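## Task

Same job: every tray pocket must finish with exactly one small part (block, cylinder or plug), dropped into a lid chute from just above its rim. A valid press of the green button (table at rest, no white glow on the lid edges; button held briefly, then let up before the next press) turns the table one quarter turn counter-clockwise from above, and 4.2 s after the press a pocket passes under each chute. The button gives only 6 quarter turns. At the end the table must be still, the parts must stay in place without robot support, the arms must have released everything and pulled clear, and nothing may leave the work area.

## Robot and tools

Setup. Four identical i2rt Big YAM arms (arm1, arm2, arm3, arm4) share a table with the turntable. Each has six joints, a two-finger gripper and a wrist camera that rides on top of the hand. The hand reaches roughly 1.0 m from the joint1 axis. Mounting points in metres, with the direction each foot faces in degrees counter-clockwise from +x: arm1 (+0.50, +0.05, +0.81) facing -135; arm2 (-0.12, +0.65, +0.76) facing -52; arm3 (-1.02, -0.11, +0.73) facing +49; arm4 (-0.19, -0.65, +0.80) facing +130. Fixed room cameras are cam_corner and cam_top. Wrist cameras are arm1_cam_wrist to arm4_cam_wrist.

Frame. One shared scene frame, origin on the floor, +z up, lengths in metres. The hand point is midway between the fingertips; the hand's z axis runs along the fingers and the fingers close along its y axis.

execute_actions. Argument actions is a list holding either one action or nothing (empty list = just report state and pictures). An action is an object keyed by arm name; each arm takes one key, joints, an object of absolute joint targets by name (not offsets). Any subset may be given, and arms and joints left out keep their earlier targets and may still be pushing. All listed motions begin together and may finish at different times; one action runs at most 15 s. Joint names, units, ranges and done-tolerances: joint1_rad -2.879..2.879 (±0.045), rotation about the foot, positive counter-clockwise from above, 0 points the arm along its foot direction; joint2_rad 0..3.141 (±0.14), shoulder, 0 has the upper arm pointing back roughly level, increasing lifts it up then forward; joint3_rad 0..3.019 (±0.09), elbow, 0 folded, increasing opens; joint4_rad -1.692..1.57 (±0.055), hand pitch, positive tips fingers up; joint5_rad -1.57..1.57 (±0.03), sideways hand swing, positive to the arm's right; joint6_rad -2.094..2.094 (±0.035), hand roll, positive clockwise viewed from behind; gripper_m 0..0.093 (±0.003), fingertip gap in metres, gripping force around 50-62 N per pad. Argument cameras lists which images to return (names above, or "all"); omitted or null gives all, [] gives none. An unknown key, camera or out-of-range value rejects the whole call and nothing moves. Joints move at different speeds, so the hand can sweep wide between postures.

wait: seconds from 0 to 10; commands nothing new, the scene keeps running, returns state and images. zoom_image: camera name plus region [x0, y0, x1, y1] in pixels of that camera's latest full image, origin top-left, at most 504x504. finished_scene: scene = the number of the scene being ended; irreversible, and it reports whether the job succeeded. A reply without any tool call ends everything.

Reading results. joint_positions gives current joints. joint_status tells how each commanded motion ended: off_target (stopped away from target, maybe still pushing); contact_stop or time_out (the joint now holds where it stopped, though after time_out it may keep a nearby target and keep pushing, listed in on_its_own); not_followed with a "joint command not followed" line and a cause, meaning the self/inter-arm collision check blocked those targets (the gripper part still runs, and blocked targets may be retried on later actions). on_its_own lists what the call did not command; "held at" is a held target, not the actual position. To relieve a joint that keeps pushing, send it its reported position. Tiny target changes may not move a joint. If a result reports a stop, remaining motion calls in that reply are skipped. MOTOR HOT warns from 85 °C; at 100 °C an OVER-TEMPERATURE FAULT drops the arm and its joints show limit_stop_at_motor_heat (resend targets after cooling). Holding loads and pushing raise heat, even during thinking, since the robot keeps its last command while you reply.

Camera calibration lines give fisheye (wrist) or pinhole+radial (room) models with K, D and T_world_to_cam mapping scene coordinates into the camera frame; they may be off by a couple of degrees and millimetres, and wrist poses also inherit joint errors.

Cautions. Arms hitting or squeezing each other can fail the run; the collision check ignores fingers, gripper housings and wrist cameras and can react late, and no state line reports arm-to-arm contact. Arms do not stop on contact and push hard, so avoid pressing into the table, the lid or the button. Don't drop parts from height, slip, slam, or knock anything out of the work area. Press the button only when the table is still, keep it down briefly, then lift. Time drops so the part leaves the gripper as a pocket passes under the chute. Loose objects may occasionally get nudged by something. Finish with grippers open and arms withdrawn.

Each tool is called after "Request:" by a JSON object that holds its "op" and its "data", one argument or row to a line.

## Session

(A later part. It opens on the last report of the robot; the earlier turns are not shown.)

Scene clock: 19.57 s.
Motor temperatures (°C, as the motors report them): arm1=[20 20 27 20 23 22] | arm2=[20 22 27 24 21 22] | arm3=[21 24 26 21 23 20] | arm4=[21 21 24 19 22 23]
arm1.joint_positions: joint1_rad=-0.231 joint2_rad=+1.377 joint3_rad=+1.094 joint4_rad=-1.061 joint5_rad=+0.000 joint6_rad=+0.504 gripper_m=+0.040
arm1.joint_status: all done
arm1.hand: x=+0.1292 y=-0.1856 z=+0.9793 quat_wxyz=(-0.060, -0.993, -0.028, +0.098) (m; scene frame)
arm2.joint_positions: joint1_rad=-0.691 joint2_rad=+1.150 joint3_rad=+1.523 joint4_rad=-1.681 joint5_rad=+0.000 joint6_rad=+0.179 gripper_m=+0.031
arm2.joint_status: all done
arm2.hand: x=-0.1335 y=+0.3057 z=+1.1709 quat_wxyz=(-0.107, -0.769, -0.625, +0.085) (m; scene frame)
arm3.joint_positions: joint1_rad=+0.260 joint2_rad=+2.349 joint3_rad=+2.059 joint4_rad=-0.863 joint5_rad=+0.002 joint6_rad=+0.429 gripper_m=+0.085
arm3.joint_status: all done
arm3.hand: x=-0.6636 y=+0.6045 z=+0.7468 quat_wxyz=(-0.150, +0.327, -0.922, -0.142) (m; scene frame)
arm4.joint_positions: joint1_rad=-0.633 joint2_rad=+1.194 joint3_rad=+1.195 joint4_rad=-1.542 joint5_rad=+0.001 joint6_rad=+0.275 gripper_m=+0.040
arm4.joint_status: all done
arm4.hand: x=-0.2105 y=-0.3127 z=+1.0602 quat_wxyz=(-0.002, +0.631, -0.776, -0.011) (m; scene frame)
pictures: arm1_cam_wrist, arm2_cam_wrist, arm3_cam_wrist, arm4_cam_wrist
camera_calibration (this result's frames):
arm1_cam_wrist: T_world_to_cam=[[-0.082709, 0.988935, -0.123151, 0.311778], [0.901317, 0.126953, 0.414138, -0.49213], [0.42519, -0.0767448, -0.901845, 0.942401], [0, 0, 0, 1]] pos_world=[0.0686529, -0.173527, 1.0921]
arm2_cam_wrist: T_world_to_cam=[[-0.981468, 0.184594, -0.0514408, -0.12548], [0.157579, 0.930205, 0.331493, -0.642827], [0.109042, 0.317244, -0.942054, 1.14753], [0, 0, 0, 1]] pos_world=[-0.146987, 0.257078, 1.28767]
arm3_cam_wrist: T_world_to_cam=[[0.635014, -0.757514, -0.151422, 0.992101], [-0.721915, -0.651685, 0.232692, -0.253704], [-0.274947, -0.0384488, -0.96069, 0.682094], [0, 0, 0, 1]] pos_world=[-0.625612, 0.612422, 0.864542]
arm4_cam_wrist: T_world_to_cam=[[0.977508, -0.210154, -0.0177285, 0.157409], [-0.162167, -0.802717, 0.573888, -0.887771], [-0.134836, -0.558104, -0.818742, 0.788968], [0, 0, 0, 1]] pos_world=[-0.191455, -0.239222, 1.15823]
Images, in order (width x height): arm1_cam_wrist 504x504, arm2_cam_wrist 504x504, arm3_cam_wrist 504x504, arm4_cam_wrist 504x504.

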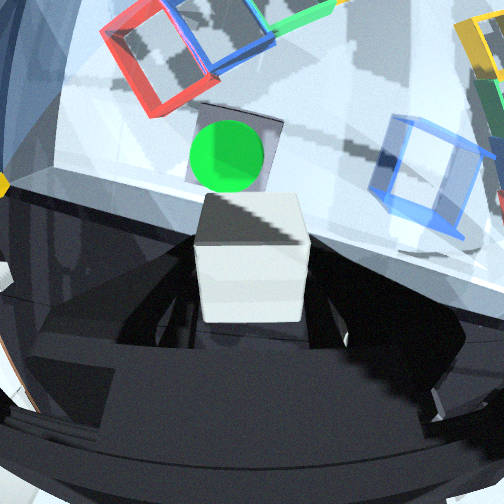

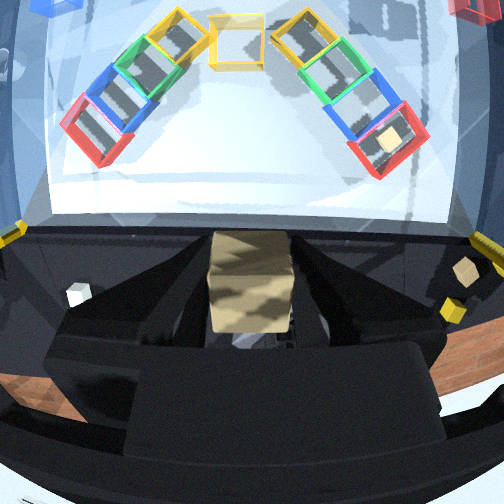

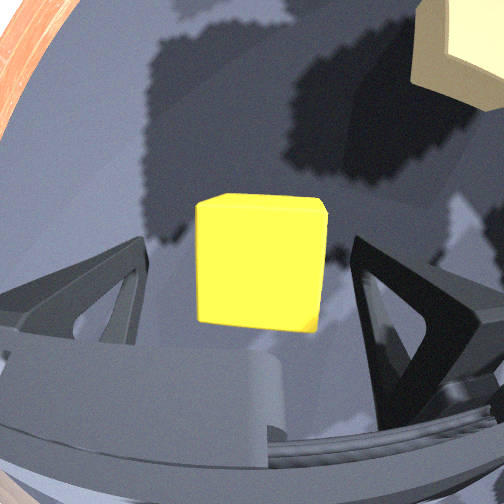

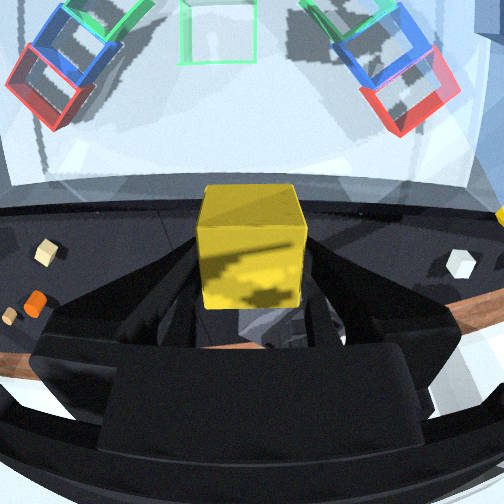

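Request:
{"op": "execute_actions", "data": {
  "actions": [
    {"arm1":{"joints":{"joint1_rad":-0.51,"joint2_rad":1.43,"joint4_rad":-1.145,"joint6_rad":0.45}},"arm2":{"joints":{"joint1_rad":-0.675,"joint2_rad":1.70,"joint4_rad":-1.318}},"arm3":{"joints":{"gripper_m":0.022}},"arm4":{"joints":{"joint2_rad":1.52,"joint4_rad":-1.252}}}
  ],
  "cameras": ["arm1_cam_wrist","arm2_cam_wrist","arm3_cam_wrist","arm4_cam_wrist"]
}}

Scene clock: 22.20 s.
Motor temperatures (°C, as the motors report them): arm1=[20 20 28 20 23 22] | arm2=[20 22 28 24 21 22] | arm3=[21 24 26 21 23 20] | arm4=[21 21 24 19 22 23]
arm1.joint_positions: joint1_rad=-0.518 joint2_rad=+1.438 joint3_rad=+1.095 joint4_rad=-1.130 joint5_rad=+0.000 joint6_rad=+0.466 gripper_m=+0.040
arm1.joint_status: all done
arm1.hand: x=+0.0929 y=-0.0674 z=+0.9514 quat_wxyz=(-0.020, -0.994, +0.095, +0.045) (m; scene frame)
arm2.joint_positions: joint1_rad=-0.681 joint2_rad=+1.711 joint3_rad=+1.540 joint4_rad=-1.327 joint5_rad=+0.000 joint6_rad=+0.179 gripper_m=+0.031
arm2.joint_status: all done
arm2.hand: x=-0.1309 y=+0.1158 z=+0.9532 quat_wxyz=(-0.035, -0.772, -0.634, +0.023) (m; scene frame)
arm3.joint_positions: joint1_rad=+0.260 joint2_rad=+2.349 joint3_rad=+2.059 joint4_rad=-0.863 joint5_rad=+0.002 joint6_rad=+0.430 gripper_m=+0.042
arm3.joint_status: gripper_m off_target (ended at +0.042, target +0.022)
arm3.hand: x=-0.6637 y=+0.6045 z=+0.7465 quat_wxyz=(-0.149, +0.327, -0.922, -0.142) (m; scene frame)
arm4.joint_positions: joint1_rad=-0.633 joint2_rad=+1.537 joint3_rad=+1.195 joint4_rad=-1.261 joint5_rad=+0.001 joint6_rad=+0.275 gripper_m=+0.040
arm4.joint_status: all done
arm4.hand: x=-0.2184 y=-0.2205 z=+0.9345 quat_wxyz=(+0.016, +0.631, -0.775, +0.014) (m; scene frame)
pictures: arm1_cam_wrist, arm2_cam_wrist, arm3_cam_wrist, arm4_cam_wrist
camera_calibration (this result's frames):
arm1_cam_wrist: T_world_to_cam=[[0.17411, 0.982914, -0.0597117, 0.103848], [0.847284, -0.118633, 0.517721, -0.573023], [0.501792, -0.140733, -0.853463, 0.884243], [0, 0, 0, 1]] pos_world=[0.0237266, -0.0456108, 1.05754]
arm2_cam_wrist: T_world_to_cam=[[-0.983481, 0.179839, -0.0205828, -0.12819], [0.145457, 0.852853, 0.501482, -0.549119], [0.10774, 0.490204, -0.864923, 0.908662], [0, 0, 0, 1]] pos_world=[-0.144098, 0.0459417, 1.05866]
arm3_cam_wrist: T_world_to_cam=[[0.634556, -0.757746, -0.152182, 0.99256], [-0.72192, -0.651428, 0.233394, -0.254404], [-0.275989, -0.0382388, -0.9604, 0.680735], [0, 0, 0, 1]] pos_world=[-0.625619, 0.612414, 0.864204]
arm4_cam_wrist: T_world_to_cam=[[0.977681, -0.210092, -0.000589462, 0.166305], [-0.164273, -0.766203, 0.621246, -0.779512], [-0.130971, -0.607284, -0.783615, 0.69368], [0, 0, 0, 1]] pos_world=[-0.199795, -0.141064, 1.02795]
Images, in order (width x height): arm1_cam_wrist 504x504, arm2_cam_wrist 504x504, arm3_cam_wrist 504x504, arm4_cam_wrist 504x504.

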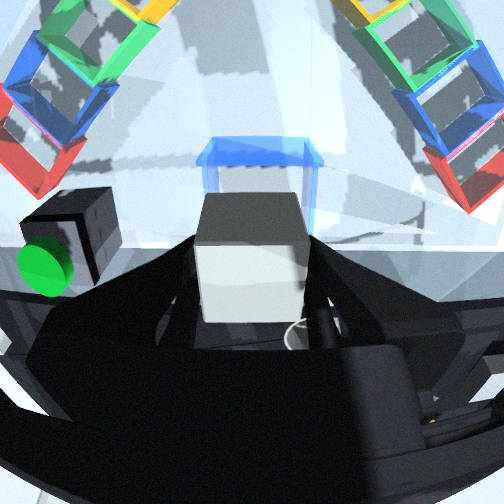

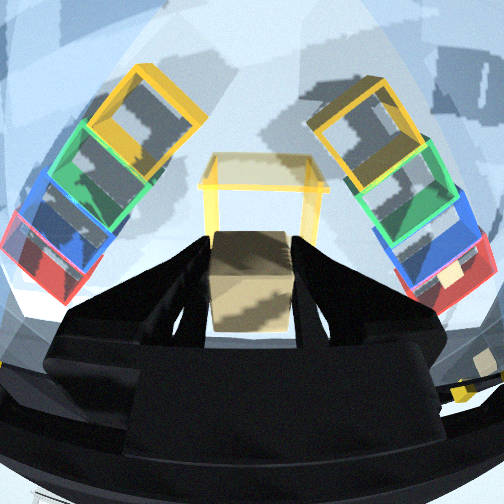

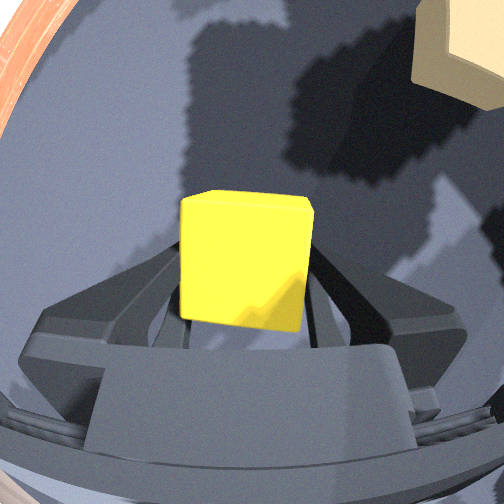

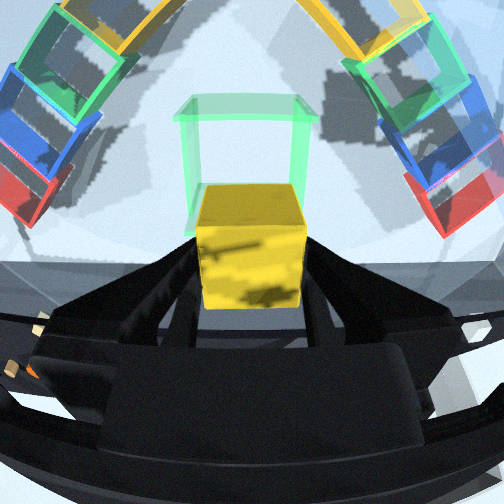

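Request:
{"op": "execute_actions", "data": {
  "actions": [
    {"arm1":{"joints":{"joint1_rad":-0.231,"joint2_rad":1.37,"joint4_rad":-0.935}},"arm2":{"joints":{"joint1_rad":-0.70,"joint2_rad":1.72,"joint4_rad":-1.365}},"arm3":{"joints":{"joint2_rad":1.85,"joint3_rad":1.85}},"arm4":{"joints":{"joint4_rad":-1.20}}}
  ],
  "cameras": ["arm1_cam_wrist","arm2_cam_wrist","arm3_cam_wrist","arm4_cam_wrist"]
}}

Scene clock: 25.00 s.
Motor temperatures (°C, as the motors report them): arm1=[20 20 28 20 23 22] | arm2=[20 22 28 23 21 22] | arm3=[21 24 26 21 23 20] | arm4=[21 21 25 19 22 23]
arm1.joint_positions: joint1_rad=-0.223 joint2_rad=+1.378 joint3_rad=+1.095 joint4_rad=-0.956 joint5_rad=+0.000 joint6_rad=+0.464 gripper_m=+0.040
arm1.joint_status: all done
arm1.hand: x=+0.1098 y=-0.2023 z=+0.9861 quat_wxyz=(-0.084, -0.985, -0.052, +0.144) (m; scene frame)
arm2.joint_positions: joint1_rad=-0.696 joint2_rad=+1.711 joint3_rad=+1.540 joint4_rad=-1.356 joint5_rad=+0.000 joint6_rad=+0.180 gripper_m=+0.031
arm2.joint_status: all done
arm2.hand: x=-0.1389 y=+0.1231 z=+0.9526 quat_wxyz=(-0.024, -0.777, -0.628, +0.014) (m; scene frame)
arm3.joint_positions: joint1_rad=+0.260 joint2_rad=+1.847 joint3_rad=+1.844 joint4_rad=-0.858 joint5_rad=+0.002 joint6_rad=+0.430 gripper_m=+0.042
arm3.joint_status: all done
arm3.hand: x=-0.6947 y=+0.5433 z=+1.0171 quat_wxyz=(-0.250, +0.314, -0.884, -0.240) (m; scene frame)
arm4.joint_positions: joint1_rad=-0.633 joint2_rad=+1.537 joint3_rad=+1.195 joint4_rad=-1.210 joint5_rad=+0.001 joint6_rad=+0.275 gripper_m=+0.040
arm4.joint_status: all done
arm4.hand: x=-0.2192 y=-0.2081 z=+0.9343 quat_wxyz=(+0.002, +0.631, -0.776, -0.006) (m; scene frame)
pictures: arm1_cam_wrist, arm2_cam_wrist, arm3_cam_wrist, arm4_cam_wrist
camera_calibration (this result's frames):
arm1_cam_wrist: T_world_to_cam=[[-0.141336, 0.977206, -0.158404, 0.366363], [0.928661, 0.186308, 0.320746, -0.374342], [0.342947, -0.10177, -0.933826, 0.99101], [0, 0, 0, 1]] pos_world=[0.0595528, -0.187414, 1.10353]
arm2_cam_wrist: T_world_to_cam=[[-0.980584, 0.195446, -0.0159709, -0.143252], [0.157968, 0.835552, 0.526212, -0.573598], [0.11619, 0.513472, -0.850204, 0.889731], [0, 0, 0, 1]] pos_world=[-0.153239, 0.0504171, 1.056]
arm3_cam_wrist: T_world_to_cam=[[0.661973, -0.702915, -0.260197, 1.10615], [-0.734286, -0.677833, -0.0369637, -0.0990598], [-0.150387, 0.215528, -0.964848, 0.883628], [0, 0, 0, 1]] pos_world=[-0.672093, 0.519938, 1.13672]
arm4_cam_wrist: T_world_to_cam=[[0.977544, -0.21022, -0.0146416, 0.182832], [-0.16253, -0.796355, 0.582582, -0.73983], [-0.134131, -0.567121, -0.81264, 0.735673], [0, 0, 0, 1]] pos_world=[-0.200295, -0.133517, 1.03153]
Images, in order (width x height): arm1_cam_wrist 504x504, arm2_cam_wrist 504x504, arm3_cam_wrist 504x504, arm4_cam_wrist 504x504.

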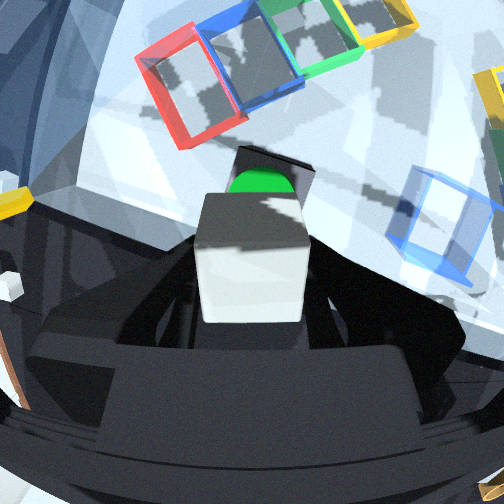

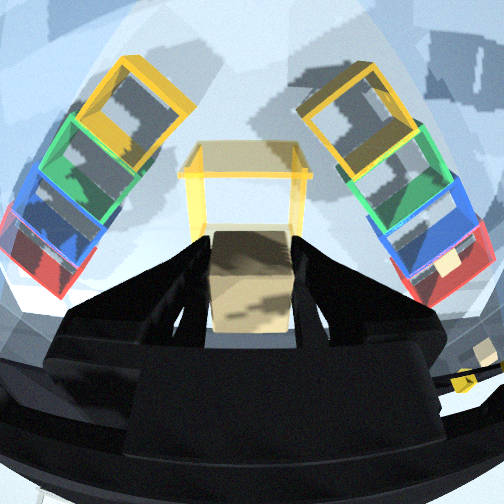

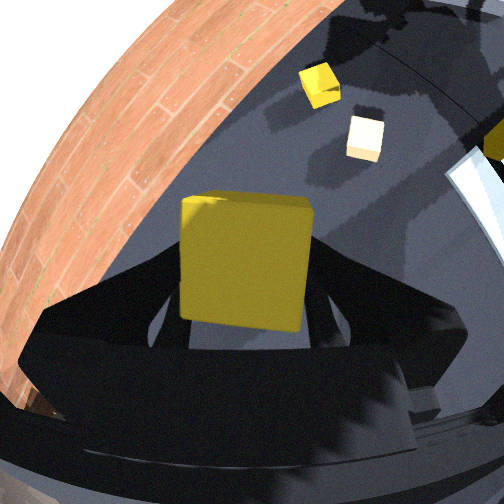

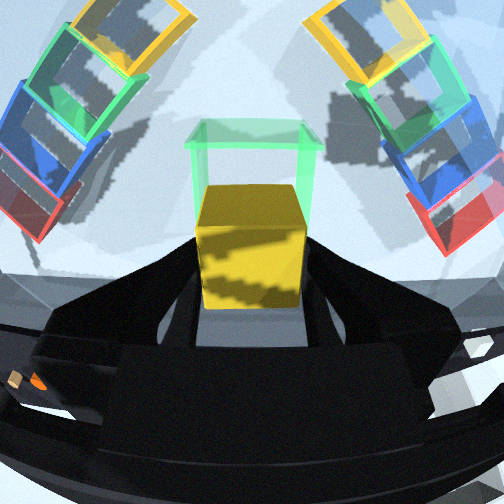

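Request:
{"op": "execute_actions", "data": {
  "actions": [
    {"arm1":{"joints":{"joint2_rad":1.49,"joint4_rad":-0.905}},"arm3":{"joints":{"joint2_rad":1.45,"joint3_rad":1.31,"joint4_rad":-0.96,"joint6_rad":0.5}}}
  ],
  "cameras": ["arm4_cam_wrist"]
}}

Request:
{"op": "execute_actions", "data": {
  "actions": [
    {"arm1":{"joints":{"joint1_rad":-0.512,"joint2_rad":1.42,"joint4_rad":-1.18}},"arm3":{"joints":{"joint1_rad":-0.504}}}
  ],
  "cameras": ["arm1_cam_wrist","arm4_cam_wrist"]
}}

Scene clock: 26.83 s.
Motor temperatures (°C, as the motors report them): arm1=[20 20 29 20 23 22] | arm2=[20 23 29 23 21 22] | arm3=[21 24 26 21 23 20] | arm4=[21 21 25 19 22 23]
arm1.joint_positions: joint1_rad=-0.223 joint2_rad=+1.480 joint3_rad=+1.111 joint4_rad=-0.922 joint5_rad=+0.000 joint6_rad=+0.464 gripper_m=+0.040
arm1.joint_status: all done
arm1.hand: x=+0.0959 y=-0.2111 z=+0.9499 quat_wxyz=(-0.071, -0.989, -0.052, +0.121) (m; scene frame)
arm2.joint_positions: joint1_rad=-0.696 joint2_rad=+1.711 joint3_rad=+1.540 joint4_rad=-1.356 joint5_rad=+0.000 joint6_rad=+0.180 gripper_m=+0.031
arm2.joint_status: not commanded
arm2.hand: x=-0.1389 y=+0.1231 z=+0.9526 quat_wxyz=(-0.024, -0.777, -0.628, +0.014) (m; scene frame)
arm3.joint_positions: joint1_rad=+0.260 joint2_rad=+1.444 joint3_rad=+1.310 joint4_rad=-0.956 joint5_rad=+0.002 joint6_rad=+0.489 gripper_m=+0.042
arm3.joint_status: all done
arm3.hand: x=-0.7829 y=+0.3649 z=+0.9747 quat_wxyz=(-0.167, +0.297, -0.925, -0.169) (m; scene frame)
arm4.joint_positions: joint1_rad=-0.633 joint2_rad=+1.537 joint3_rad=+1.195 joint4_rad=-1.210 joint5_rad=+0.001 joint6_rad=+0.275 gripper_m=+0.040
arm4.joint_status: not commanded
arm4.hand: x=-0.2192 y=-0.2081 z=+0.9343 quat_wxyz=(+0.002, +0.631, -0.776, -0.006) (m; scene frame)
pictures: arm4_cam_wrist
camera_calibration (this result's frames):
arm4_cam_wrist: T_world_to_cam=[[0.977544, -0.21022, -0.0146416, 0.182832], [-0.16253, -0.796355, 0.582582, -0.73983], [-0.134131, -0.567121, -0.81264, 0.735673], [0, 0, 0, 1]] pos_world=[-0.200295, -0.133517, 1.03153]
Images, in order (width x height): arm4_cam_wrist 504x504.

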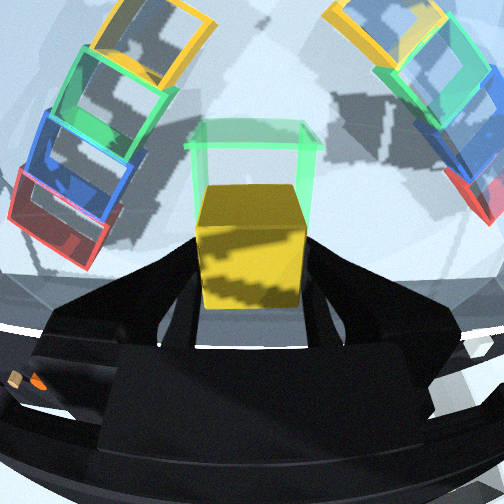

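Scene clock: 28.20 s.
Motor temperatures (°C, as the motors report them): arm1=[20 20 29 20 23 22] | arm2=[20 23 29 23 21 22] | arm3=[21 24 26 21 23 20] | arm4=[21 21 25 19 22 23]
arm1.joint_positions: joint1_rad=-0.520 joint2_rad=+1.433 joint3_rad=+1.111 joint4_rad=-1.166 joint5_rad=-0.001 joint6_rad=+0.464 gripper_m=+0.040
arm1.joint_status: all done
arm1.hand: x=+0.0957 y=-0.0659 z=+0.9585 quat_wxyz=(-0.017, -0.995, +0.095, +0.038) (m; scene frame)
arm2.joint_positions: joint1_rad=-0.696 joint2_rad=+1.711 joint3_rad=+1.540 joint4_rad=-1.356 joint5_rad=+0.000 joint6_rad=+0.180 gripper_m=+0.031
arm2.joint_status: not commanded
arm2.hand: x=-0.1389 y=+0.1231 z=+0.9526 quat_wxyz=(-0.024, -0.777, -0.628, +0.014) (m; scene frame)
arm3.joint_positions: joint1_rad=-0.512 joint2_rad=+1.444 joint3_rad=+1.310 joint4_rad=-0.956 joint5_rad=+0.001 joint6_rad=+0.491 gripper_m=+0.042
arm3.joint_status: all done
arm3.hand: x=-0.5167 y=+0.0638 z=+0.9759 quat_wxyz=(-0.219, -0.073, -0.968, -0.094) (m; scene frame)
arm4.joint_positions: joint1_rad=-0.633 joint2_rad=+1.537 joint3_rad=+1.195 joint4_rad=-1.210 joint5_rad=+0.001 joint6_rad=+0.275 gripper_m=+0.040
arm4.joint_status: not commanded
arm4.hand: x=-0.2192 y=-0.2081 z=+0.9343 quat_wxyz=(+0.002, +0.631, -0.776, -0.006) (m; scene frame)
pictures: arm1_cam_wrist, arm4_cam_wrist
camera_calibration (this result's frames):
arm1_cam_wrist: T_world_to_cam=[[0.174801, 0.983124, -0.0539665, 0.0968082], [0.839471, -0.120168, 0.529951, -0.590012], [0.514522, -0.137939, -0.84631, 0.881278], [0, 0, 0, 1]] pos_world=[0.024939, -0.0445126, 1.06374]
arm4_cam_wrist: T_world_to_cam=[[0.977544, -0.21022, -0.0146416, 0.182832], [-0.16253, -0.796355, 0.582582, -0.73983], [-0.134131, -0.567121, -0.81264, 0.735673], [0, 0, 0, 1]] pos_world=[-0.200295, -0.133517, 1.03153]
Images, in order (width x height): arm1_cam_wrist 504x504, arm4_cam_wrist 504x504.

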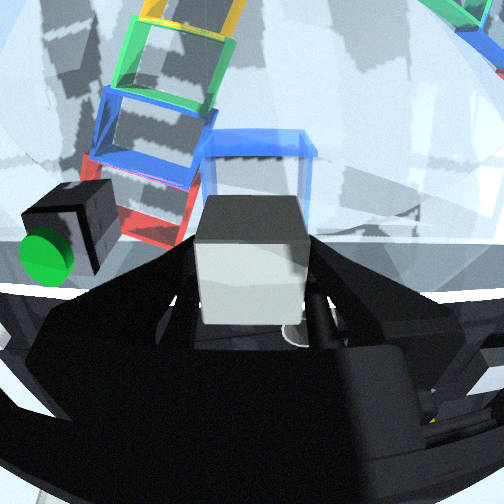

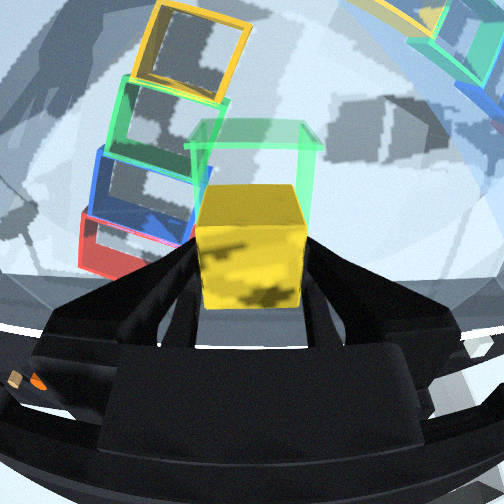

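Request:
{"op": "execute_actions", "data": {
  "actions": [],
  "cameras": []
}}

Scene clock: 28.47 s.
Motor temperatures (°C, as the motors report them): arm1=[20 20 29 20 23 22] | arm2=[20 23 29 23 21 22] | arm3=[21 24 26 21 23 20] | arm4=[21 21 25 19 22 23]
arm1.joint_positions: joint1_rad=-0.520 joint2_rad=+1.433 joint3_rad=+1.111 joint4_rad=-1.166 joint5_rad=-0.001 joint6_rad=+0.464 gripper_m=+0.040
arm1.joint_status: all done
arm1.hand: x=+0.0957 y=-0.0659 z=+0.9585 quat_wxyz=(-0.017, -0.995, +0.095, +0.038) (m; scene frame)
arm2.joint_positions: joint1_rad=-0.696 joint2_rad=+1.711 joint3_rad=+1.540 joint4_rad=-1.356 joint5_rad=+0.000 joint6_rad=+0.180 gripper_m=+0.031
arm2.joint_status: not commanded
arm2.hand: x=-0.1389 y=+0.1231 z=+0.9526 quat_wxyz=(-0.024, -0.777, -0.628, +0.014) (m; scene frame)
arm3.joint_positions: joint1_rad=-0.512 joint2_rad=+1.444 joint3_rad=+1.310 joint4_rad=-0.956 joint5_rad=+0.001 joint6_rad=+0.491 gripper_m=+0.042
arm3.joint_status: all done
arm3.hand: x=-0.5167 y=+0.0638 z=+0.9759 quat_wxyz=(-0.219, -0.073, -0.968, -0.094) (m; scene frame)
arm4.joint_positions: joint1_rad=-0.633 joint2_rad=+1.537 joint3_rad=+1.195 joint4_rad=-1.210 joint5_rad=+0.001 joint6_rad=+0.275 gripper_m=+0.040
arm4.joint_status: not commanded
arm4.hand: x=-0.2192 y=-0.2081 z=+0.9343 quat_wxyz=(+0.002, +0.631, -0.776, -0.006) (m; scene frame)
pictures: none
No camera images: the call's "cameras" was empty. Leave "cameras" out to get every camera's image.

Request:
{"op": "wait", "data": {
  "seconds": 1.15
}}

Request:
{"op": "execute_actions", "data": {
  "actions": [
    {"arm1":{"joints":{"gripper_m":0.06}},"arm2":{"joints":{"gripper_m":0.055}},"arm4":{"joints":{"gripper_m":0.06}}}
  ],
  "cameras": ["cam_top"]
}}

Scene clock: 29.73 s.
Motor temperatures (°C, as the motors report them): arm1=[20 20 29 20 23 22] | arm2=[20 23 29 23 21 22] | arm3=[21 24 26 21 23 20] | arm4=[21 21 25 19 22 23]
arm1.joint_positions: joint1_rad=-0.520 joint2_rad=+1.433 joint3_rad=+1.111 joint4_rad=-1.166 joint5_rad=-0.001 joint6_rad=+0.464 gripper_m=+0.040
arm1.joint_status: all done
arm1.hand: x=+0.0957 y=-0.0659 z=+0.9585 quat_wxyz=(-0.017, -0.995, +0.095, +0.038) (m; scene frame)
arm2.joint_positions: joint1_rad=-0.696 joint2_rad=+1.711 joint3_rad=+1.540 joint4_rad=-1.356 joint5_rad=+0.000 joint6_rad=+0.180 gripper_m=+0.031
arm2.joint_status: not commanded
arm2.hand: x=-0.1389 y=+0.1231 z=+0.9526 quat_wxyz=(-0.024, -0.777, -0.628, +0.014) (m; scene frame)
arm3.joint_positions: joint1_rad=-0.512 joint2_rad=+1.444 joint3_rad=+1.310 joint4_rad=-0.956 joint5_rad=+0.001 joint6_rad=+0.491 gripper_m=+0.042
arm3.joint_status: all done
arm3.hand: x=-0.5167 y=+0.0638 z=+0.9759 quat_wxyz=(-0.219, -0.073, -0.968, -0.094) (m; scene frame)
arm4.joint_positions: joint1_rad=-0.633 joint2_rad=+1.537 joint3_rad=+1.195 joint4_rad=-1.210 joint5_rad=+0.001 joint6_rad=+0.275 gripper_m=+0.040
arm4.joint_status: not commanded
arm4.hand: x=-0.2192 y=-0.2081 z=+0.9343 quat_wxyz=(+0.002, +0.631, -0.776, -0.006) (m; scene frame)
wait: 1.17 s; at rest by 0.17 s
pictures: arm1_cam_wrist, arm2_cam_wrist, arm3_cam_wrist, arm4_cam_wrist, cam_corner, cam_top
camera_calibration (this result's frames):
arm1_cam_wrist: T_world_to_cam=[[0.174801, 0.983124, -0.0539665, 0.0968082], [0.839471, -0.120168, 0.529951, -0.590012], [0.514522, -0.137939, -0.84631, 0.881278], [0, 0, 0, 1]] pos_world=[0.024939, -0.0445126, 1.06374]
arm2_cam_wrist: T_world_to_cam=[[-0.980584, 0.195446, -0.0159709, -0.143252], [0.157968, 0.835552, 0.526212, -0.573598], [0.11619, 0.513472, -0.850204, 0.889731], [0, 0, 0, 1]] pos_world=[-0.153239, 0.0504171, 1.056]
arm3_cam_wrist: T_world_to_cam=[[-0.118018, -0.972051, -0.20295, 0.198829], [-0.979672, 0.0805885, 0.183705, -0.685505], [-0.162215, 0.220505, -0.961802, 0.96455], [0, 0, 0, 1]] pos_world=[-0.49164, 0.0358277, 1.09399]
arm4_cam_wrist: T_world_to_cam=[[0.977544, -0.21022, -0.0146416, 0.182832], [-0.16253, -0.796355, 0.582582, -0.73983], [-0.134131, -0.567121, -0.81264, 0.735673], [0, 0, 0, 1]] pos_world=[-0.200295, -0.133517, 1.03153]
Images, in order (width x height): arm1_cam_wrist 504x504, arm2_cam_wrist 504x504, arm3_cam_wrist 504x504, arm4_cam_wrist 504x504, cam_corner 896x504, cam_top 896x504.

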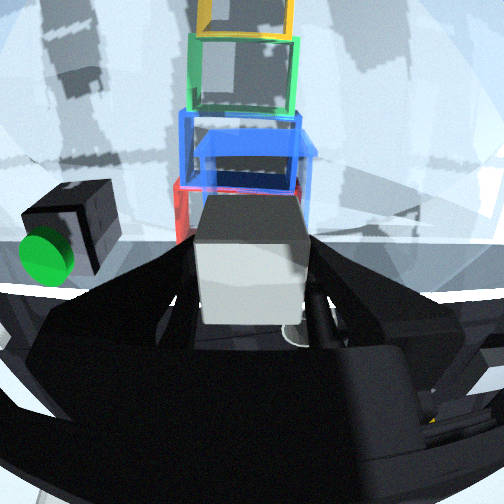

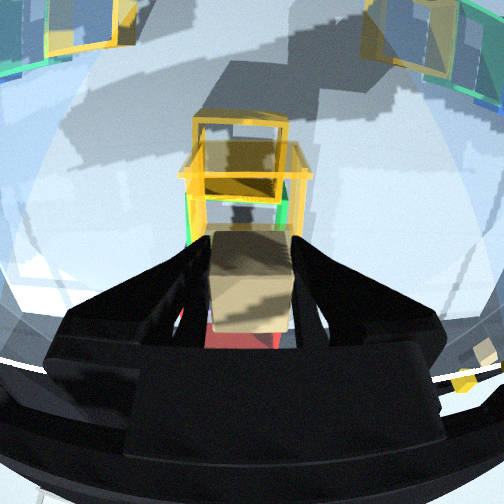

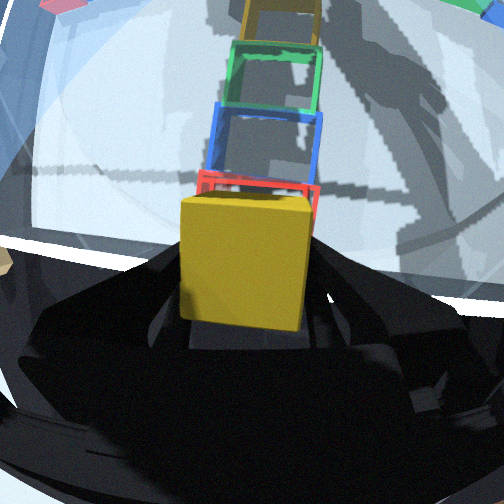

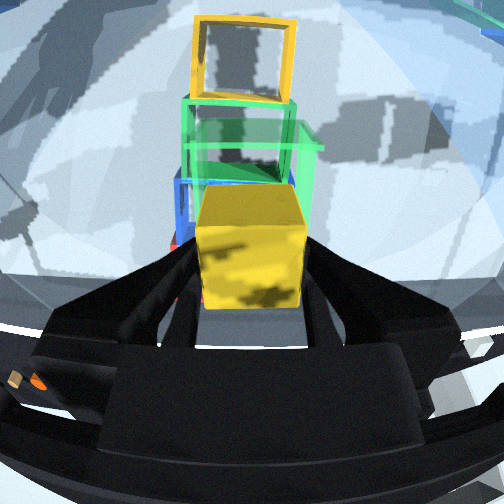

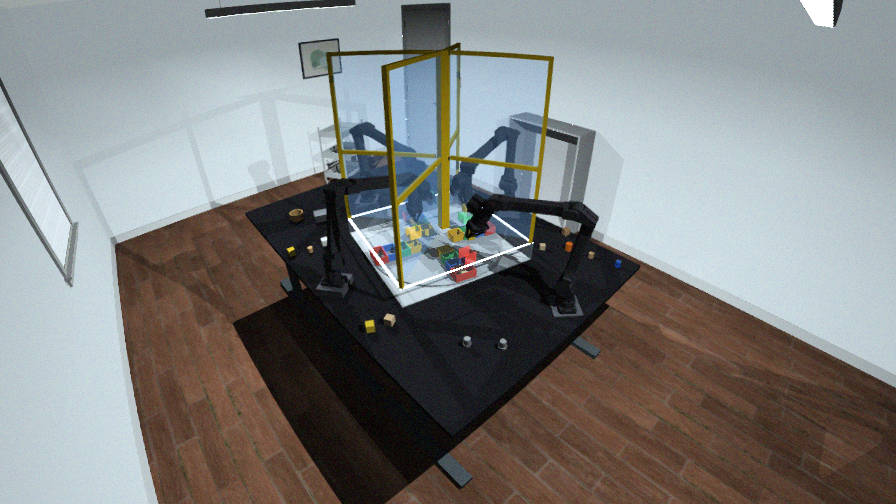

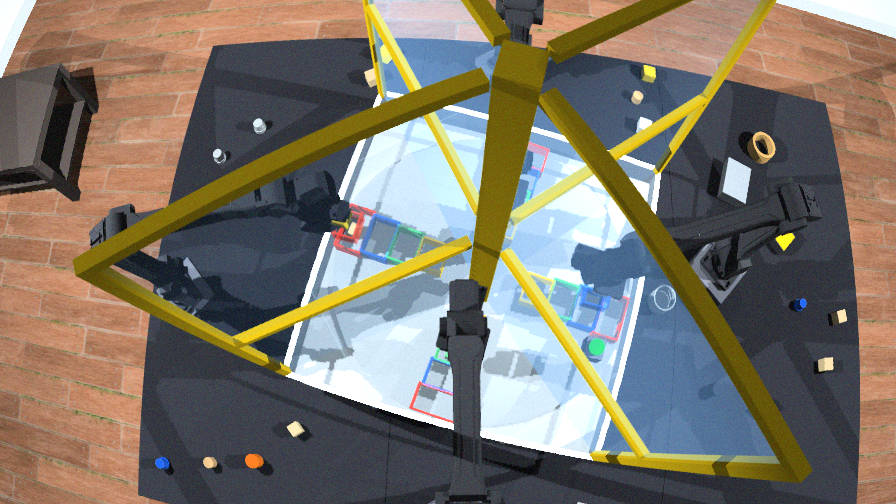

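Scene clock: 30.30 s.
Motor temperatures (°C, as the motors report them): arm1=[20 20 29 20 23 22] | arm2=[20 23 29 23 21 22] | arm3=[21 24 26 21 23 20] | arm4=[21 21 25 19 22 23]
arm1.joint_positions: joint1_rad=-0.520 joint2_rad=+1.433 joint3_rad=+1.111 joint4_rad=-1.166 joint5_rad=-0.001 joint6_rad=+0.464 gripper_m=+0.060
arm1.joint_status: all done
arm1.hand: x=+0.0957 y=-0.0659 z=+0.9585 quat_wxyz=(-0.017, -0.995, +0.095, +0.038) (m; scene frame)
arm2.joint_positions: joint1_rad=-0.696 joint2_rad=+1.711 joint3_rad=+1.540 joint4_rad=-1.356 joint5_rad=+0.000 joint6_rad=+0.180 gripper_m=+0.055
arm2.joint_status: all done
arm2.hand: x=-0.1389 y=+0.1231 z=+0.9526 quat_wxyz=(-0.024, -0.777, -0.628, +0.014) (m; scene frame)
arm3.joint_positions: joint1_rad=-0.512 joint2_rad=+1.444 joint3_rad=+1.310 joint4_rad=-0.956 joint5_rad=+0.001 joint6_rad=+0.491 gripper_m=+0.042
arm3.joint_status: not commanded
arm3.hand: x=-0.5167 y=+0.0638 z=+0.9759 quat_wxyz=(-0.219, -0.073, -0.968, -0.094) (m; scene frame)
arm4.joint_positions: joint1_rad=-0.633 joint2_rad=+1.537 joint3_rad=+1.195 joint4_rad=-1.210 joint5_rad=+0.001 joint6_rad=+0.276 gripper_m=+0.060
arm4.joint_status: all done
arm4.hand: x=-0.2192 y=-0.2081 z=+0.9343 quat_wxyz=(+0.002, +0.631, -0.776, -0.006) (m; scene frame)
pictures: cam_top
Images, in order (width x height): cam_top 896x504.

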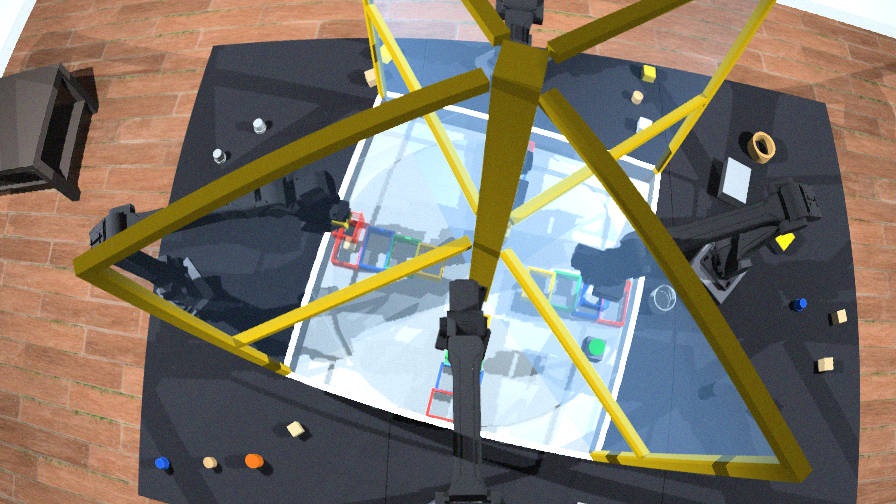

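Request:
{"op": "execute_actions", "data": {
  "actions": [],
  "cameras": ["arm1_cam_wrist","arm2_cam_wrist","arm4_cam_wrist","arm3_cam_wrist"]
}}

Scene clock: 30.37 s.
Motor temperatures (°C, as the motors report them): arm1=[20 20 29 20 23 22] | arm2=[20 23 29 23 21 22] | arm3=[21 24 26 21 23 20] | arm4=[21 21 25 19 22 23]
arm1.joint_positions: joint1_rad=-0.520 joint2_rad=+1.433 joint3_rad=+1.111 joint4_rad=-1.166 joint5_rad=-0.001 joint6_rad=+0.464 gripper_m=+0.060
arm1.joint_status: all done
arm1.hand: x=+0.0957 y=-0.0659 z=+0.9585 quat_wxyz=(-0.017, -0.995, +0.095, +0.038) (m; scene frame)
arm2.joint_positions: joint1_rad=-0.696 joint2_rad=+1.711 joint3_rad=+1.540 joint4_rad=-1.356 joint5_rad=+0.000 joint6_rad=+0.180 gripper_m=+0.055
arm2.joint_status: all done
arm2.hand: x=-0.1389 y=+0.1231 z=+0.9526 quat_wxyz=(-0.024, -0.777, -0.628, +0.014) (m; scene frame)
arm3.joint_positions: joint1_rad=-0.512 joint2_rad=+1.444 joint3_rad=+1.310 joint4_rad=-0.956 joint5_rad=+0.001 joint6_rad=+0.491 gripper_m=+0.042
arm3.joint_status: not commanded
arm3.hand: x=-0.5167 y=+0.0638 z=+0.9759 quat_wxyz=(-0.219, -0.073, -0.968, -0.094) (m; scene frame)
arm4.joint_positions: joint1_rad=-0.633 joint2_rad=+1.537 joint3_rad=+1.195 joint4_rad=-1.210 joint5_rad=+0.001 joint6_rad=+0.276 gripper_m=+0.060
arm4.joint_status: all done
arm4.hand: x=-0.2192 y=-0.2081 z=+0.9343 quat_wxyz=(+0.002, +0.631, -0.776, -0.006) (m; scene frame)
pictures: arm1_cam_wrist, arm2_cam_wrist, arm3_cam_wrist, arm4_cam_wrist
camera_calibration (this result's frames):
arm1_cam_wrist: T_world_to_cam=[[0.174801, 0.983124, -0.0539665, 0.0968082], [0.839471, -0.120168, 0.529951, -0.590012], [0.514522, -0.137939, -0.84631, 0.881278], [0, 0, 0, 1]] pos_world=[0.024939, -0.0445126, 1.06374]
arm2_cam_wrist: T_world_to_cam=[[-0.980584, 0.195446, -0.0159709, -0.143252], [0.157968, 0.835552, 0.526212, -0.573598], [0.11619, 0.513472, -0.850204, 0.889731], [0, 0, 0, 1]] pos_world=[-0.153239, 0.0504171, 1.056]
arm3_cam_wrist: T_world_to_cam=[[-0.118018, -0.972051, -0.20295, 0.198829], [-0.979672, 0.0805885, 0.183705, -0.685505], [-0.162215, 0.220505, -0.961802, 0.96455], [0, 0, 0, 1]] pos_world=[-0.49164, 0.0358277, 1.09399]
arm4_cam_wrist: T_world_to_cam=[[0.977464, -0.210593, -0.0146436, 0.182739], [-0.162832, -0.796291, 0.582586, -0.739886], [-0.134349, -0.567073, -0.812637, 0.735633], [0, 0, 0, 1]] pos_world=[-0.200266, -0.133524, 1.03153]
Images, in order (width x height): arm1_cam_wrist 504x504, arm2_cam_wrist 504x504, arm3_cam_wrist 504x504, arm4_cam_wrist 504x504.

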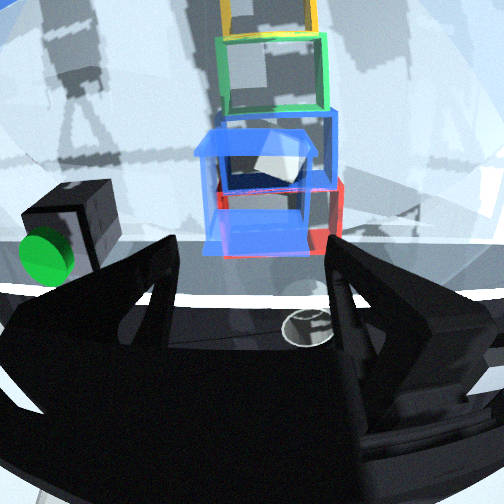

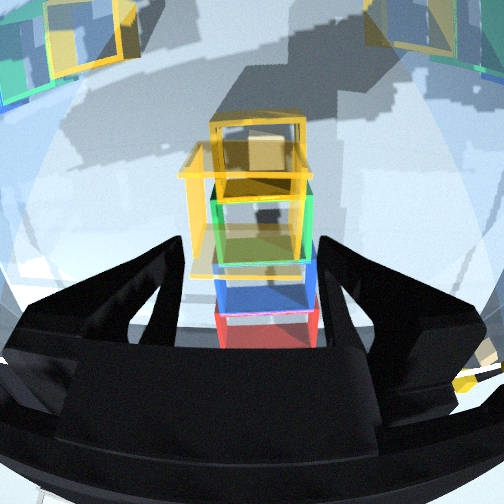

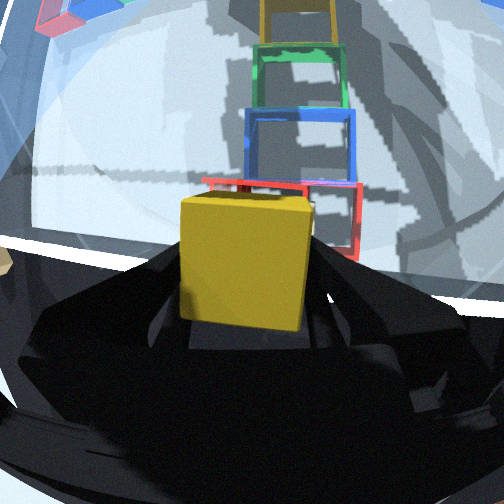

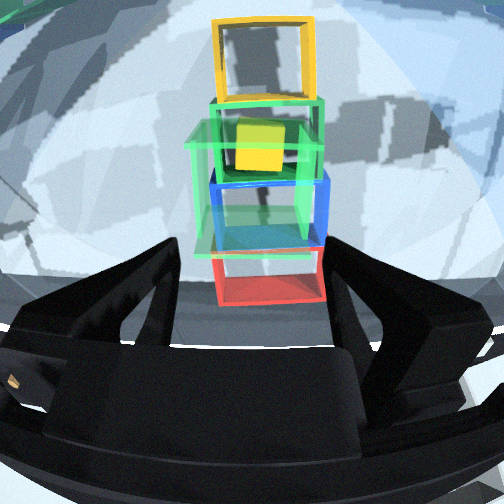

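Request:
{"op": "execute_actions", "data": {
  "actions": [
    {"arm1":{"joints":{"joint1_rad":0.848,"joint2_rad":1.26,"joint3_rad":0.99,"joint4_rad":-1.294,"gripper_m":0.07}},"arm2":{"joints":{"joint1_rad":-0.5,"joint2_rad":1.2,"joint3_rad":1.1,"joint4_rad":-1.47,"gripper_m":0.07}},"arm4":{"joints":{"joint1_rad":0.74,"joint2_rad":1.17,"joint3_rad":1.0,"joint4_rad":-1.4,"gripper_m":0.07}}}
  ],
  "cameras": ["arm1_cam_wrist","arm4_cam_wrist"]
}}

Scene clock: 33.03 s.
Motor temperatures (°C, as the motors report them): arm1=[20 20 29 20 23 22] | arm2=[20 23 29 23 21 22] | arm3=[21 24 27 21 23 20] | arm4=[21 21 25 19 22 23]
arm1.joint_positions: joint1_rad=+0.848 joint2_rad=+1.260 joint3_rad=+0.991 joint4_rad=-1.282 joint5_rad=-0.001 joint6_rad=+0.463 gripper_m=+0.070
arm1.joint_status: all done
arm1.hand: x=+0.5236 y=-0.2961 z=+0.9753 quat_wxyz=(-0.011, -0.832, -0.555, +0.006) (m; scene frame)
arm2.joint_positions: joint1_rad=-0.498 joint2_rad=+1.187 joint3_rad=+1.115 joint4_rad=-1.465 joint5_rad=-0.002 joint6_rad=+0.181 gripper_m=+0.070
arm2.joint_status: all done
arm2.hand: x=-0.0674 y=+0.3250 z=+0.9997 quat_wxyz=(-0.022, -0.712, -0.702, +0.009) (m; scene frame)
arm3.joint_positions: joint1_rad=-0.512 joint2_rad=+1.444 joint3_rad=+1.310 joint4_rad=-0.956 joint5_rad=+0.001 joint6_rad=+0.491 gripper_m=+0.042
arm3.joint_status: not commanded
arm3.hand: x=-0.5167 y=+0.0638 z=+0.9759 quat_wxyz=(-0.219, -0.073, -0.968, -0.094) (m; scene frame)
arm4.joint_positions: joint1_rad=+0.740 joint2_rad=+1.169 joint3_rad=+1.003 joint4_rad=-1.391 joint5_rad=+0.001 joint6_rad=+0.276 gripper_m=+0.070
arm4.joint_status: all done
arm4.hand: x=-0.5014 y=-0.6071 z=+1.0006 quat_wxyz=(+0.007, +0.980, -0.200, -0.010) (m; scene frame)
pictures: arm1_cam_wrist, arm4_cam_wrist
camera_calibration (this result's frames):
arm1_cam_wrist: T_world_to_cam=[[-0.928279, 0.371086, -0.0243517, 0.616676], [0.291103, 0.765829, 0.57338, -0.478604], [0.231422, 0.525168, -0.818927, 0.96143], [0, 0, 0, 1]] pos_world=[0.489274, -0.367224, 1.07678]
arm4_cam_wrist: T_world_to_cam=[[0.399485, 0.916507, -0.0206416, 0.775906], [0.756115, -0.316675, 0.572719, -0.380354], [0.518364, -0.2444, -0.819492, 1.05538], [0, 0, 0, 1]] pos_world=[-0.569444, -0.573637, 1.09873]
Images, in order (width x height): arm1_cam_wrist 504x504, arm4_cam_wrist 504x504.

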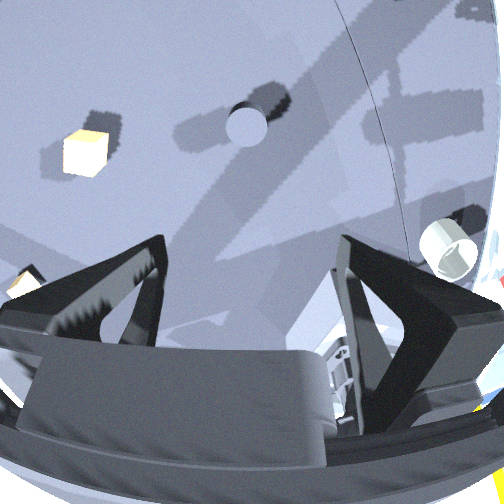

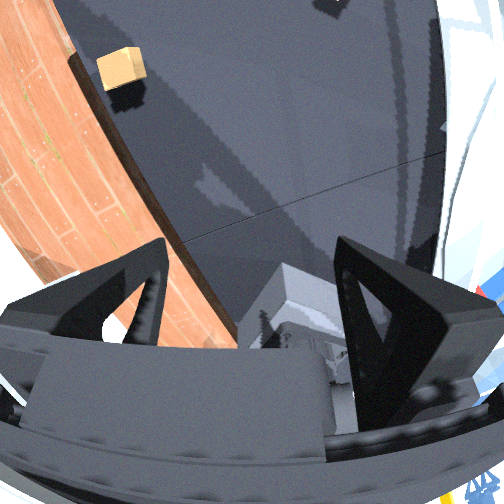

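Request:
{"op": "execute_actions", "data": {
  "actions": [
    {"arm1":{"joints":{"joint1_rad":0.863,"joint2_rad":1.689,"joint3_rad":0.72,"joint4_rad":-0.6,"joint6_rad":0.1}},"arm2":{"joints":{"joint1_rad":0.785,"joint2_rad":1.36,"joint4_rad":-1.31}},"arm4":{"joints":{"joint2_rad":1.883,"joint3_rad":1.6,"joint4_rad":-1.25}},"arm3":{"joints":{"joint1_rad":-0.42,"joint5_rad":0.2}}}
  ],
  "cameras": ["arm1_cam_wrist","arm2_cam_wrist","arm3_cam_wrist","arm4_cam_wrist"]
}}

Scene clock: 36.00 s.
Motor temperatures (°C, as the motors report them): arm1=[20 20 29 20 23 22] | arm2=[20 23 29 23 21 22] | arm3=[21 24 27 21 23 20] | arm4=[21 22 26 19 22 23]
arm1.joint_positions: joint1_rad=+0.855 joint2_rad=+1.700 joint3_rad=+0.705 joint4_rad=-0.616 joint5_rad=-0.001 joint6_rad=+0.116 gripper_m=+0.070
arm1.joint_status: all done
arm1.hand: x=+0.5253 y=-0.2890 z=+0.7417 quat_wxyz=(+0.014, -0.721, -0.693, -0.012) (m; scene frame)
arm2.joint_positions: joint1_rad=+0.790 joint2_rad=+1.372 joint3_rad=+1.112 joint4_rad=-1.314 joint5_rad=+0.000 joint6_rad=+0.181 gripper_m=+0.070
arm2.joint_status: all done
arm2.hand: x=+0.2575 y=+0.6073 z=+0.9368 quat_wxyz=(-0.004, -0.148, -0.989, +0.005) (m; scene frame)
arm3.joint_positions: joint1_rad=-0.413 joint2_rad=+1.444 joint3_rad=+1.310 joint4_rad=-0.956 joint5_rad=+0.196 joint6_rad=+0.491 gripper_m=+0.042
arm3.joint_status: all done
arm3.hand: x=-0.5239 y=+0.0819 z=+0.9788 quat_wxyz=(-0.255, -0.049, -0.965, -0.020) (m; scene frame)
arm4.joint_positions: joint1_rad=+0.740 joint2_rad=+1.886 joint3_rad=+1.552 joint4_rad=-1.253 joint5_rad=+0.001 joint6_rad=+0.276 gripper_m=+0.070
arm4.joint_status: all done
arm4.hand: x=-0.7446 y=-0.5772 z=+0.9040 quat_wxyz=(+0.006, +0.980, -0.200, +0.005) (m; scene frame)
pictures: arm1_cam_wrist, arm2_cam_wrist, arm3_cam_wrist, arm4_cam_wrist
camera_calibration (this result's frames):
arm1_cam_wrist: T_world_to_cam=[[-0.999581, 0.0271374, -0.010023, 0.537321], [0.0150743, 0.784309, 0.620187, -0.234994], [0.0246914, 0.619776, -0.78439, 0.8763], [0, 0, 0, 1]] pos_world=[0.519001, -0.373383, 0.838486]
arm2_cam_wrist: T_world_to_cam=[[-0.279613, -0.960051, 0.010906, 0.646554], [-0.791923, 0.237038, 0.562734, -0.458604], [-0.542839, 0.148711, -0.826566, 0.950709], [0, 0, 0, 1]] pos_world=[0.333687, 0.58805, 1.03684]
arm3_cam_wrist: T_world_to_cam=[[-0.101455, -0.993446, -0.0526491, 0.0793974], [-0.989872, 0.0955247, 0.105019, -0.624063], [-0.0993019, 0.0627707, -0.993076, 1.03865], [0, 0, 0, 1]] pos_world=[-0.506547, 0.0732937, 1.10118]
arm4_cam_wrist: T_world_to_cam=[[0.399624, 0.916601, -0.011985, 0.836047], [0.738316, -0.31409, 0.596856, -0.165316], [0.543315, -0.247367, -0.802259, 1.11087], [0, 0, 0, 1]] pos_world=[-0.815602, -0.543452, 0.999897]
Images, in order (width x height): arm1_cam_wrist 504x504, arm2_cam_wrist 504x504, arm3_cam_wrist 504x504, arm4_cam_wrist 504x504.

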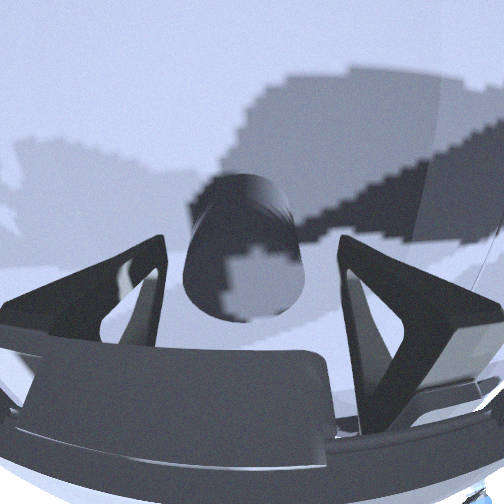

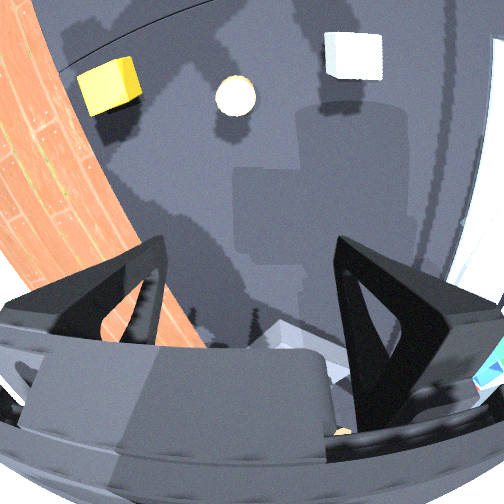

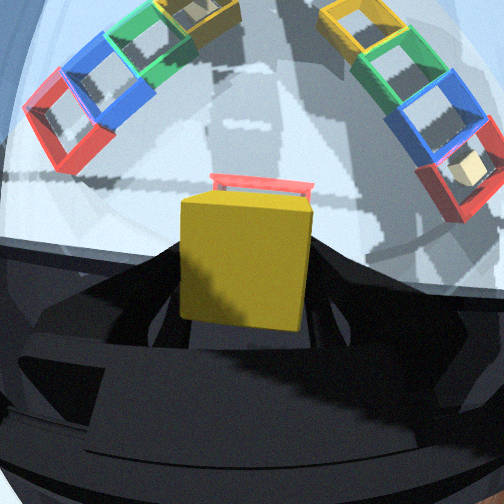

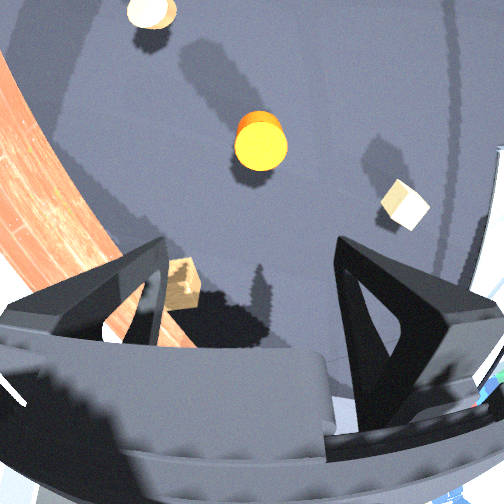

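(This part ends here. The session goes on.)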